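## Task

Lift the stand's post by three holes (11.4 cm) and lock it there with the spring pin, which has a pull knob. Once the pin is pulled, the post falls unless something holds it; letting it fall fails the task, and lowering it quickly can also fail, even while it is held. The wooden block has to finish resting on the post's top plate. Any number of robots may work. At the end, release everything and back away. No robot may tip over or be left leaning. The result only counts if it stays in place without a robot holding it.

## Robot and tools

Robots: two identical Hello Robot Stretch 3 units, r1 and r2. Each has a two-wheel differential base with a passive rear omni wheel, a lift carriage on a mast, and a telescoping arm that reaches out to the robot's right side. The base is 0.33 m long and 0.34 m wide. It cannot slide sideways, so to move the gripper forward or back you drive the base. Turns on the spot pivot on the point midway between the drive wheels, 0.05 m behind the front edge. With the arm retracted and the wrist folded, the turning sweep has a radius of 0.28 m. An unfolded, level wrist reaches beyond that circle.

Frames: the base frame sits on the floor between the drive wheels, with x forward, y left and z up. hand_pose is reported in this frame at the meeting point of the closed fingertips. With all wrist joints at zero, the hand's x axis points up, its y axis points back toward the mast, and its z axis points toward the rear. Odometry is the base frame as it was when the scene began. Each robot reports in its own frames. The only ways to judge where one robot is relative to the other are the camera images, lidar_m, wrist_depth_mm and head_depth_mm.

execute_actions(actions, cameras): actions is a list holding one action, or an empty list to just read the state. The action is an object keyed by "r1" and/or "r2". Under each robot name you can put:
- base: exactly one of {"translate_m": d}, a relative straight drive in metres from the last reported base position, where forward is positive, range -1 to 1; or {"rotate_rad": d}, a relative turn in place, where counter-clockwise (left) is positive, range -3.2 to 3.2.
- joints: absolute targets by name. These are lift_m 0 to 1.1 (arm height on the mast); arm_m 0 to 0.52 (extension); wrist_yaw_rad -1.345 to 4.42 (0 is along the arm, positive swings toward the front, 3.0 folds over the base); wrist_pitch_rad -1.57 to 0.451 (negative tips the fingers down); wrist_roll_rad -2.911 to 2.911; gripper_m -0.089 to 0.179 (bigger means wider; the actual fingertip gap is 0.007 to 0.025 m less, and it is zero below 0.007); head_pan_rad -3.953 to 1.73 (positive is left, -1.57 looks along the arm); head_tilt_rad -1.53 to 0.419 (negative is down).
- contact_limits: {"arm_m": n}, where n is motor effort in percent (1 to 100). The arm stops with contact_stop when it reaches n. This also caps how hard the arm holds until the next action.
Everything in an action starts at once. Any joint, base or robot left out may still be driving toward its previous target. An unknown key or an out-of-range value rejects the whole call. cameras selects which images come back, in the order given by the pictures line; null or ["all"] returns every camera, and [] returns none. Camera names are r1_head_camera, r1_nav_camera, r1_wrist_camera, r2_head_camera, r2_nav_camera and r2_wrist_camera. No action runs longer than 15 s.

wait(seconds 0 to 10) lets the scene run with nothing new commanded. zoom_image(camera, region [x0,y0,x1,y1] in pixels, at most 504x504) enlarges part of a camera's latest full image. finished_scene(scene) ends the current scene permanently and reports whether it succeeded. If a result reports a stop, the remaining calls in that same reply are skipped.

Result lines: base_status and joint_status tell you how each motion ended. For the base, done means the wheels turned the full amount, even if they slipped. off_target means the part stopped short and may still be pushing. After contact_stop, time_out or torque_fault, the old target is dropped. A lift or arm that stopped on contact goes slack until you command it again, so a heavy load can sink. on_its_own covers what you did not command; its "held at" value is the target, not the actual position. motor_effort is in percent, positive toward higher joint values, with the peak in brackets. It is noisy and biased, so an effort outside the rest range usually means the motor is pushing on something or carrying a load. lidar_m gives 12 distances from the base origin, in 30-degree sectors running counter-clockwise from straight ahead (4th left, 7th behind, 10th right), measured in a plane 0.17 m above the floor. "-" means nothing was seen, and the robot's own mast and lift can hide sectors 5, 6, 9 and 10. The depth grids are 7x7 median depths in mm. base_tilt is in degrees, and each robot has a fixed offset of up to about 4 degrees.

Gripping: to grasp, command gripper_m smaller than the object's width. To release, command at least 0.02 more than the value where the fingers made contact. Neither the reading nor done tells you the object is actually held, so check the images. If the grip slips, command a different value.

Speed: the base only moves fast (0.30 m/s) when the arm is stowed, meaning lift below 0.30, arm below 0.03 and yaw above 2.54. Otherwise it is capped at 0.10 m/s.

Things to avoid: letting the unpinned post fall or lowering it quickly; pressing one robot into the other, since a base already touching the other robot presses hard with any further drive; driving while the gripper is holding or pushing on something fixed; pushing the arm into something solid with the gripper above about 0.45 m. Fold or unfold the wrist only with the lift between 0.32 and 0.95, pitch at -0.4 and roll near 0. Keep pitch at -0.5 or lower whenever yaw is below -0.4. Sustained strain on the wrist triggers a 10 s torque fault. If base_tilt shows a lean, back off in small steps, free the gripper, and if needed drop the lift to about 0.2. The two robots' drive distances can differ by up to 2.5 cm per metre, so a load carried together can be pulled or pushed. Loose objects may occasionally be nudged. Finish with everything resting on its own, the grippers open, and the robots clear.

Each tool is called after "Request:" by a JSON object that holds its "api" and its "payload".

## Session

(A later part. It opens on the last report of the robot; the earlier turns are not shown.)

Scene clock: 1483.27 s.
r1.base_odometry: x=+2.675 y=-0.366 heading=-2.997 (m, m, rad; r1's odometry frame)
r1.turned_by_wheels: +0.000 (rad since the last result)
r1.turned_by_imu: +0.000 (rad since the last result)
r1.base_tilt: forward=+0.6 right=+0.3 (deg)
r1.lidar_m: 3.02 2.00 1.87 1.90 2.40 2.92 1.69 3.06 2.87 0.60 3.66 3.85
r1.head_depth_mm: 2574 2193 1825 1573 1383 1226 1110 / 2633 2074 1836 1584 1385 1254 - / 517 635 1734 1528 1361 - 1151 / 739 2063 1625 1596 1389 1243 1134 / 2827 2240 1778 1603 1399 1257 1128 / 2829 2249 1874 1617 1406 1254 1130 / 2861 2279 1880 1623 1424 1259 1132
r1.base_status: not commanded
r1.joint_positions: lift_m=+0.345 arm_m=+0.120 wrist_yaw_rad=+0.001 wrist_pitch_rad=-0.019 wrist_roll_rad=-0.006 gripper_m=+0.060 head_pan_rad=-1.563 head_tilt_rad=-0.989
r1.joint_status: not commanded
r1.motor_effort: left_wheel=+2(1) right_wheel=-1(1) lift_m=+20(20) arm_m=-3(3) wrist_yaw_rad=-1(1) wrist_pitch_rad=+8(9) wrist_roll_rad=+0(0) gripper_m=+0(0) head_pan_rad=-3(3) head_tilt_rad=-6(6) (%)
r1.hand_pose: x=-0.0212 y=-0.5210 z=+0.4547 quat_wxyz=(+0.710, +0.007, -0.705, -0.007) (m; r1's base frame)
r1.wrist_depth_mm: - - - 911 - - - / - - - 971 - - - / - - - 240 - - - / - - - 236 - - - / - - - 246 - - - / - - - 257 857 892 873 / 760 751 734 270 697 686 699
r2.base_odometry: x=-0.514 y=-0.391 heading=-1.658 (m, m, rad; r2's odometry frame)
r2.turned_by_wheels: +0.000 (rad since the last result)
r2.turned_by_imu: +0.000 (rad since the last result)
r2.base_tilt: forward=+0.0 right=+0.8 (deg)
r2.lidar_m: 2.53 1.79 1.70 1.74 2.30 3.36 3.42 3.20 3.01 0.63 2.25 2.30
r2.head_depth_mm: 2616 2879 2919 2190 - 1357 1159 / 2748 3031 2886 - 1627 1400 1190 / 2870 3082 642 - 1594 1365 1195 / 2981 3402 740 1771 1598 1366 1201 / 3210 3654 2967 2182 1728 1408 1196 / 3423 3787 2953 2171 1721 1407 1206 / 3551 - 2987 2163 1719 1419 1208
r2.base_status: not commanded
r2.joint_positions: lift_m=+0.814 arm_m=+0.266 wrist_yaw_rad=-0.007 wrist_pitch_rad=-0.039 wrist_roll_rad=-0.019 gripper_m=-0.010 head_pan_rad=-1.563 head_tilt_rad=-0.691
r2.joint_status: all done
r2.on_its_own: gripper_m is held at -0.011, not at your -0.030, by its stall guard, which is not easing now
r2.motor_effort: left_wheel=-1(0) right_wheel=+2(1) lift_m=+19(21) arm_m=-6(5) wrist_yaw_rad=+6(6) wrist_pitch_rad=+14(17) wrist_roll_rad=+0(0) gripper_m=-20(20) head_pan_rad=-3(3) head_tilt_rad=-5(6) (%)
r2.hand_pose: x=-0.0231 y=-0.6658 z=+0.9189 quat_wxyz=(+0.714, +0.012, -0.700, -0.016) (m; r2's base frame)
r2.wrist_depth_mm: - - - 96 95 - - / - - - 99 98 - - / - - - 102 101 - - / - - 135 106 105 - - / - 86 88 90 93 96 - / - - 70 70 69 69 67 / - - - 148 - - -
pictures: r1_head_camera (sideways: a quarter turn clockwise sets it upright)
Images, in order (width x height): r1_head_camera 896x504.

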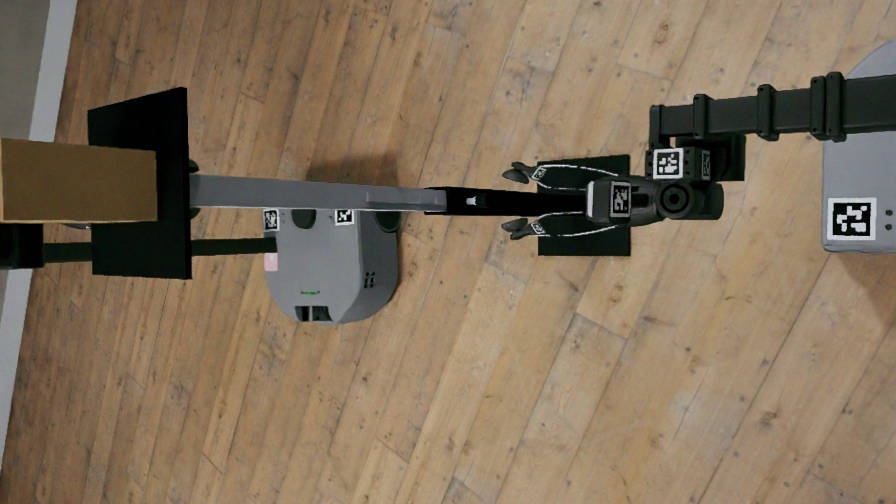

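Request:
{"api": "execute_actions", "payload": {"actions": [{"r2": {"joints": {"lift_m": 0.800, "gripper_m": 0.07}}, "r1": {"joints": {"arm_m": 0.0}}}], "cameras": []}}

Request:
{"api": "execute_actions", "payload": {"actions": [{"r2": {"joints": {"arm_m": 0.0}}}]}}

Scene clock: 1493.97 s.
r1.base_odometry: x=+2.675 y=-0.366 heading=-2.997 (m, m, rad; r1's odometry frame)
r1.turned_by_wheels: +0.000 (rad since the last result)
r1.turned_by_imu: +0.000 (rad since the last result)
r1.base_tilt: forward=+0.6 right=+0.2 (deg)
r1.lidar_m: 3.03 2.00 1.87 1.90 2.40 2.91 1.69 3.08 2.87 0.60 3.67 3.83
r1.head_depth_mm: 2563 2177 1834 1570 1382 1230 1107 / 2636 2074 1844 1585 1382 1235 - / 515 650 1728 1523 1359 1270 - / 756 1601 1623 1593 1407 1247 1138 / 2817 2251 1780 1611 1401 1244 1123 / 2857 2253 1881 1616 1412 1255 1126 / 2853 2273 1891 1616 1421 1261 1132
r1.base_status: not commanded
r1.joint_positions: lift_m=+0.345 arm_m=+0.002 wrist_yaw_rad=+0.001 wrist_pitch_rad=-0.020 wrist_roll_rad=-0.006 gripper_m=+0.060 head_pan_rad=-1.563 head_tilt_rad=-0.989
r1.joint_status: all done
joint sent to its limit — the command would take r1.arm_m past its lower limit, so that joint was sent only as far as its limit.
r1.motor_effort: left_wheel=+3(1) right_wheel=-1(1) lift_m=+20(20) arm_m=-3(2) wrist_yaw_rad=-1(1) wrist_pitch_rad=+8(8) wrist_roll_rad=+0(0) gripper_m=+0(0) head_pan_rad=-3(3) head_tilt_rad=-6(6) (%)
r1.hand_pose: x=-0.0212 y=-0.4026 z=+0.4546 quat_wxyz=(+0.710, +0.008, -0.705, -0.007) (m; r1's base frame)
r1.wrist_depth_mm: - - - - - - - / - - - - - - - / - - - - - - - / - - - - - - - / - - - 885 - - - / - - - 866 875 901 851 / 784 774 729 696 718 709 712
r2.base_odometry: x=-0.514 y=-0.391 heading=-1.658 (m, m, rad; r2's odometry frame)
r2.turned_by_wheels: +0.000 (rad since the last result)
r2.turned_by_imu: -0.001 (rad since the last result)
r2.base_tilt: forward=+0.1 right=+0.8 (deg)
r2.lidar_m: 2.54 1.79 1.70 1.75 2.30 3.35 3.44 3.20 3.01 0.63 2.25 2.30
r2.head_depth_mm: 2628 2843 2882 2213 - - 1160 / 2732 3067 2935 2301 1594 1386 1188 / 2816 3071 642 - 1605 1374 1200 / 3025 3397 742 2085 1604 1364 1199 / 3212 3661 2942 2178 1716 1406 1197 / 3427 3853 3006 2184 1716 1403 1199 / 3655 - 3017 2190 1724 1407 1207
r2.base_status: not commanded
r2.joint_positions: lift_m=+0.800 arm_m=+0.265 wrist_yaw_rad=-0.002 wrist_pitch_rad=-0.015 wrist_roll_rad=-0.019 gripper_m=+0.070 head_pan_rad=-1.563 head_tilt_rad=-0.691
r2.joint_status: all done
r2.motor_effort: left_wheel=+0(1) right_wheel=+0(2) lift_m=+16(19) arm_m=-2(5) wrist_yaw_rad=+2(7) wrist_pitch_rad=+6(14) wrist_roll_rad=+0(0) gripper_m=+0(87) head_pan_rad=-2(3) head_tilt_rad=-6(6) (%)
r2.hand_pose: x=-0.0220 y=-0.6660 z=+0.9110 quat_wxyz=(+0.714, +0.005, -0.700, -0.006) (m; r2's base frame)
r2.wrist_depth_mm: - - - 99 98 - - / - - - 102 101 - - / - - - 105 104 - - / - 114 116 107 106 142 - / - 74 71 71 69 68 71 / - - - 143 - - - / - - - 147 - - -
pictures: none
No camera images: the call's "cameras" was empty. Leave "cameras" out to get every camera's image.

Scene clock: 1497.13 s.
r1.base_odometry: x=+2.675 y=-0.366 heading=-2.997 (m, m, rad; r1's odometry frame)
r1.turned_by_wheels: +0.000 (rad since the last result)
r1.turned_by_imu: +0.000 (rad since the last result)
r1.base_tilt: forward=+0.6 right=+0.3 (deg)
r1.lidar_m: 3.02 2.00 1.87 1.90 2.40 2.91 1.70 3.10 2.87 0.60 3.67 3.84
r1.head_depth_mm: 2576 2192 1834 1573 1386 1230 1112 / 2662 2062 1838 1586 1387 1236 - / 516 651 1729 1524 1360 1268 - / 1325 2059 1623 1596 1404 1249 1137 / 2796 2230 1789 1601 1407 1253 1125 / 2814 2259 1891 1613 1407 1253 1128 / 2853 2288 1892 1617 1415 1255 1130
r1.base_status: not commanded
r1.joint_positions: lift_m=+0.345 arm_m=+0.002 wrist_yaw_rad=+0.001 wrist_pitch_rad=-0.020 wrist_roll_rad=-0.006 gripper_m=+0.060 head_pan_rad=-1.563 head_tilt_rad=-0.989
r1.joint_status: not commanded
r1.motor_effort: left_wheel=+2(1) right_wheel=-1(1) lift_m=+20(20) arm_m=-3(3) wrist_yaw_rad=-1(2) wrist_pitch_rad=+8(8) wrist_roll_rad=+0(0) gripper_m=+0(0) head_pan_rad=-3(3) head_tilt_rad=-7(6) (%)
r1.hand_pose: x=-0.0212 y=-0.4026 z=+0.4546 quat_wxyz=(+0.710, +0.008, -0.705, -0.007) (m; r1's base frame)
r1.wrist_depth_mm: - - - - - - - / - - - - - - - / - - - - - - - / - - - - - - - / - - - 893 - - - / - - - 875 865 904 878 / 771 757 740 692 707 716 717
r2.base_odometry: x=-0.514 y=-0.391 heading=-1.658 (m, m, rad; r2's odometry frame)
r2.turned_by_wheels: +0.000 (rad since the last result)
r2.turned_by_imu: -0.001 (rad since the last result)
r2.base_tilt: forward=+0.1 right=+0.8 (deg)
r2.lidar_m: 2.54 1.79 1.70 1.75 2.30 3.36 3.46 3.22 3.01 0.63 2.25 2.30
r2.head_depth_mm: 2638 2902 2905 2107 1681 1392 - / 2753 3083 2880 2138 1687 1389 - / 2876 3113 642 1932 1568 - - / 3035 3378 743 1765 1606 1401 1200 / 3226 3632 2978 2186 1696 1409 1197 / 3374 3817 2972 2186 1712 1413 1203 / 3620 - 3016 2163 1725 1422 1200
r2.base_status: not commanded
r2.joint_positions: lift_m=+0.800 arm_m=+0.003 wrist_yaw_rad=-0.001 wrist_pitch_rad=-0.017 wrist_roll_rad=-0.019 gripper_m=+0.070 head_pan_rad=-1.563 head_tilt_rad=-0.691
r2.joint_status: all done
joint sent to its limit — the command would take r2.arm_m past its lower limit, so that joint was sent only as far as its limit.
r2.motor_effort: left_wheel=+0(0) right_wheel=+0(0) lift_m=+16(17) arm_m=-2(2) wrist_yaw_rad=+0(1) wrist_pitch_rad=+6(6) wrist_roll_rad=+0(0) gripper_m=+0(0) head_pan_rad=-3(3) head_tilt_rad=-5(5) (%)
r2.hand_pose: x=-0.0216 y=-0.4041 z=+0.9107 quat_wxyz=(+0.714, +0.006, -0.700, -0.006) (m; r2's base frame)
r2.wrist_depth_mm: - - - - - - - / - - - 359 - - - / - - - 367 - - - / - - - - - - - / - - - - - - - / - - - - - - - / - - - - - - -
pictures: r1_head_camera (sideways: a quarter turn clockwise sets it upright), r1_nav_camera (sideways: a quarter turn counterclockwise sets it upright), r1_wrist_camera, r2_head_camera (sideways: a quarter turn clockwise sets it upright), r2_nav_camera (sideways: a quarter turn counterclockwise sets it upright), r2_wrist_camera
Images, in order (width x height): r1_head_camera 896x504, r1_nav_camera 672x504, r1_wrist_camera 644x364, r2_head_camera 896x504, r2_nav_camera 672x504, r2_wrist_camera 644x364.

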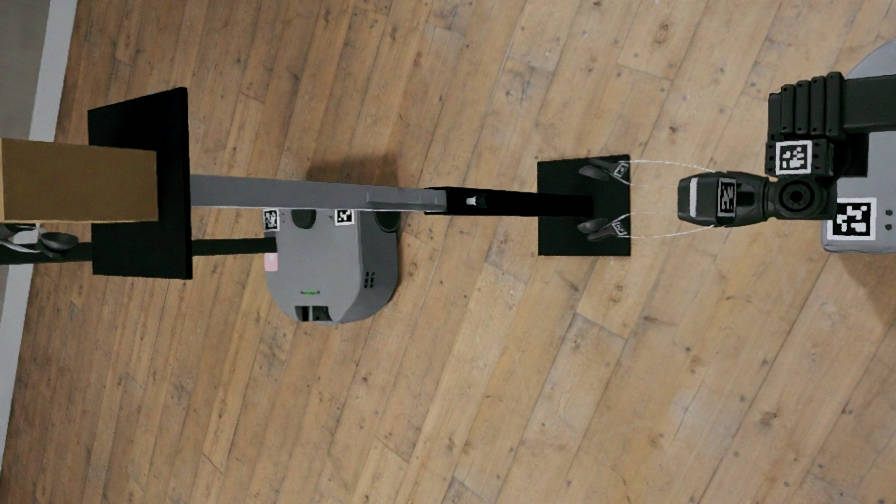

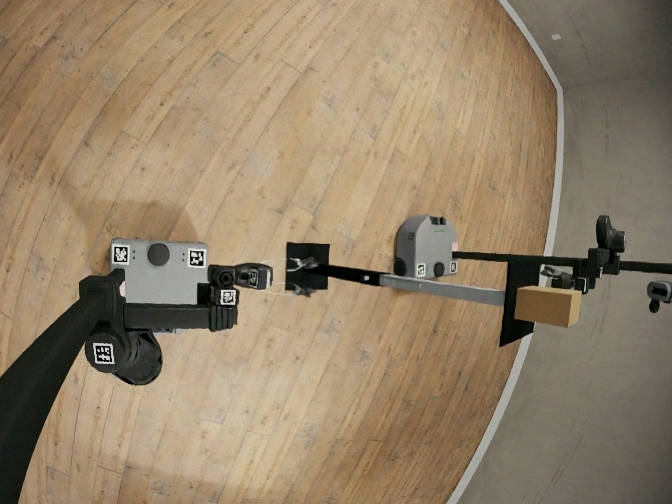

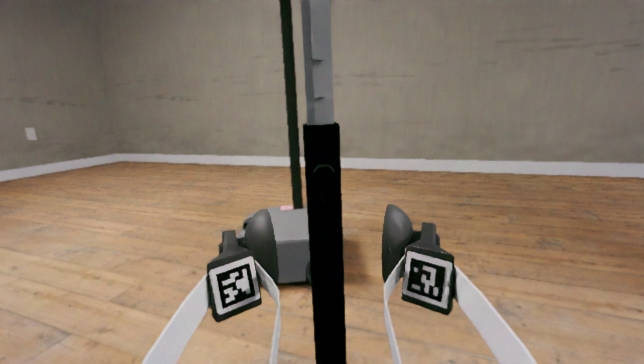

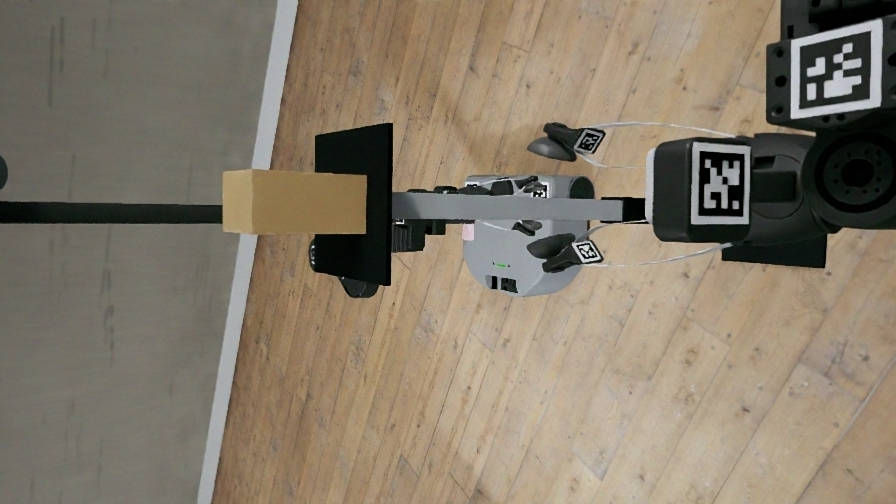

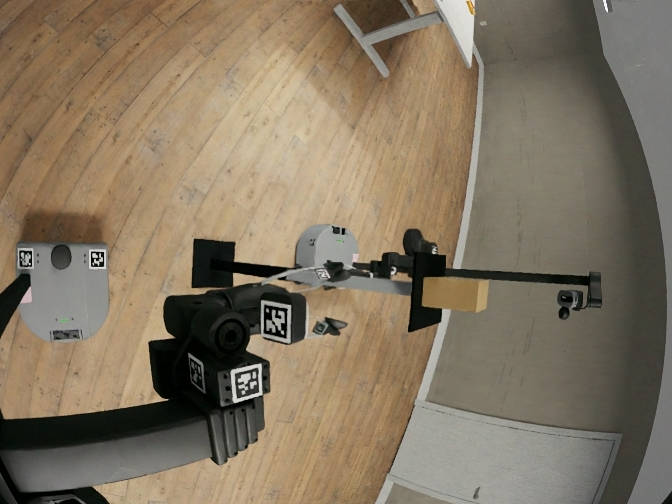

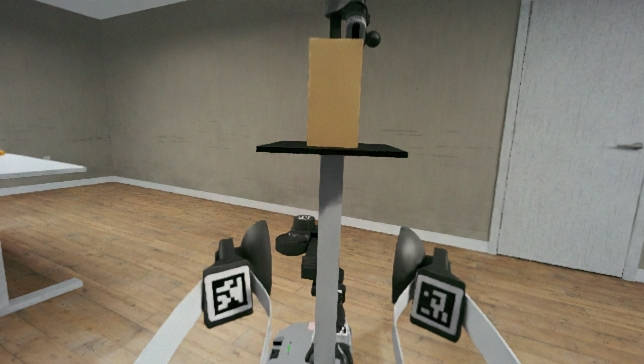

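The post is raised and locked, block on top, both grippers clear.

Request:
{"api": "finished_scene", "payload": {"scene": 1}}

The scene is finished: the task was done.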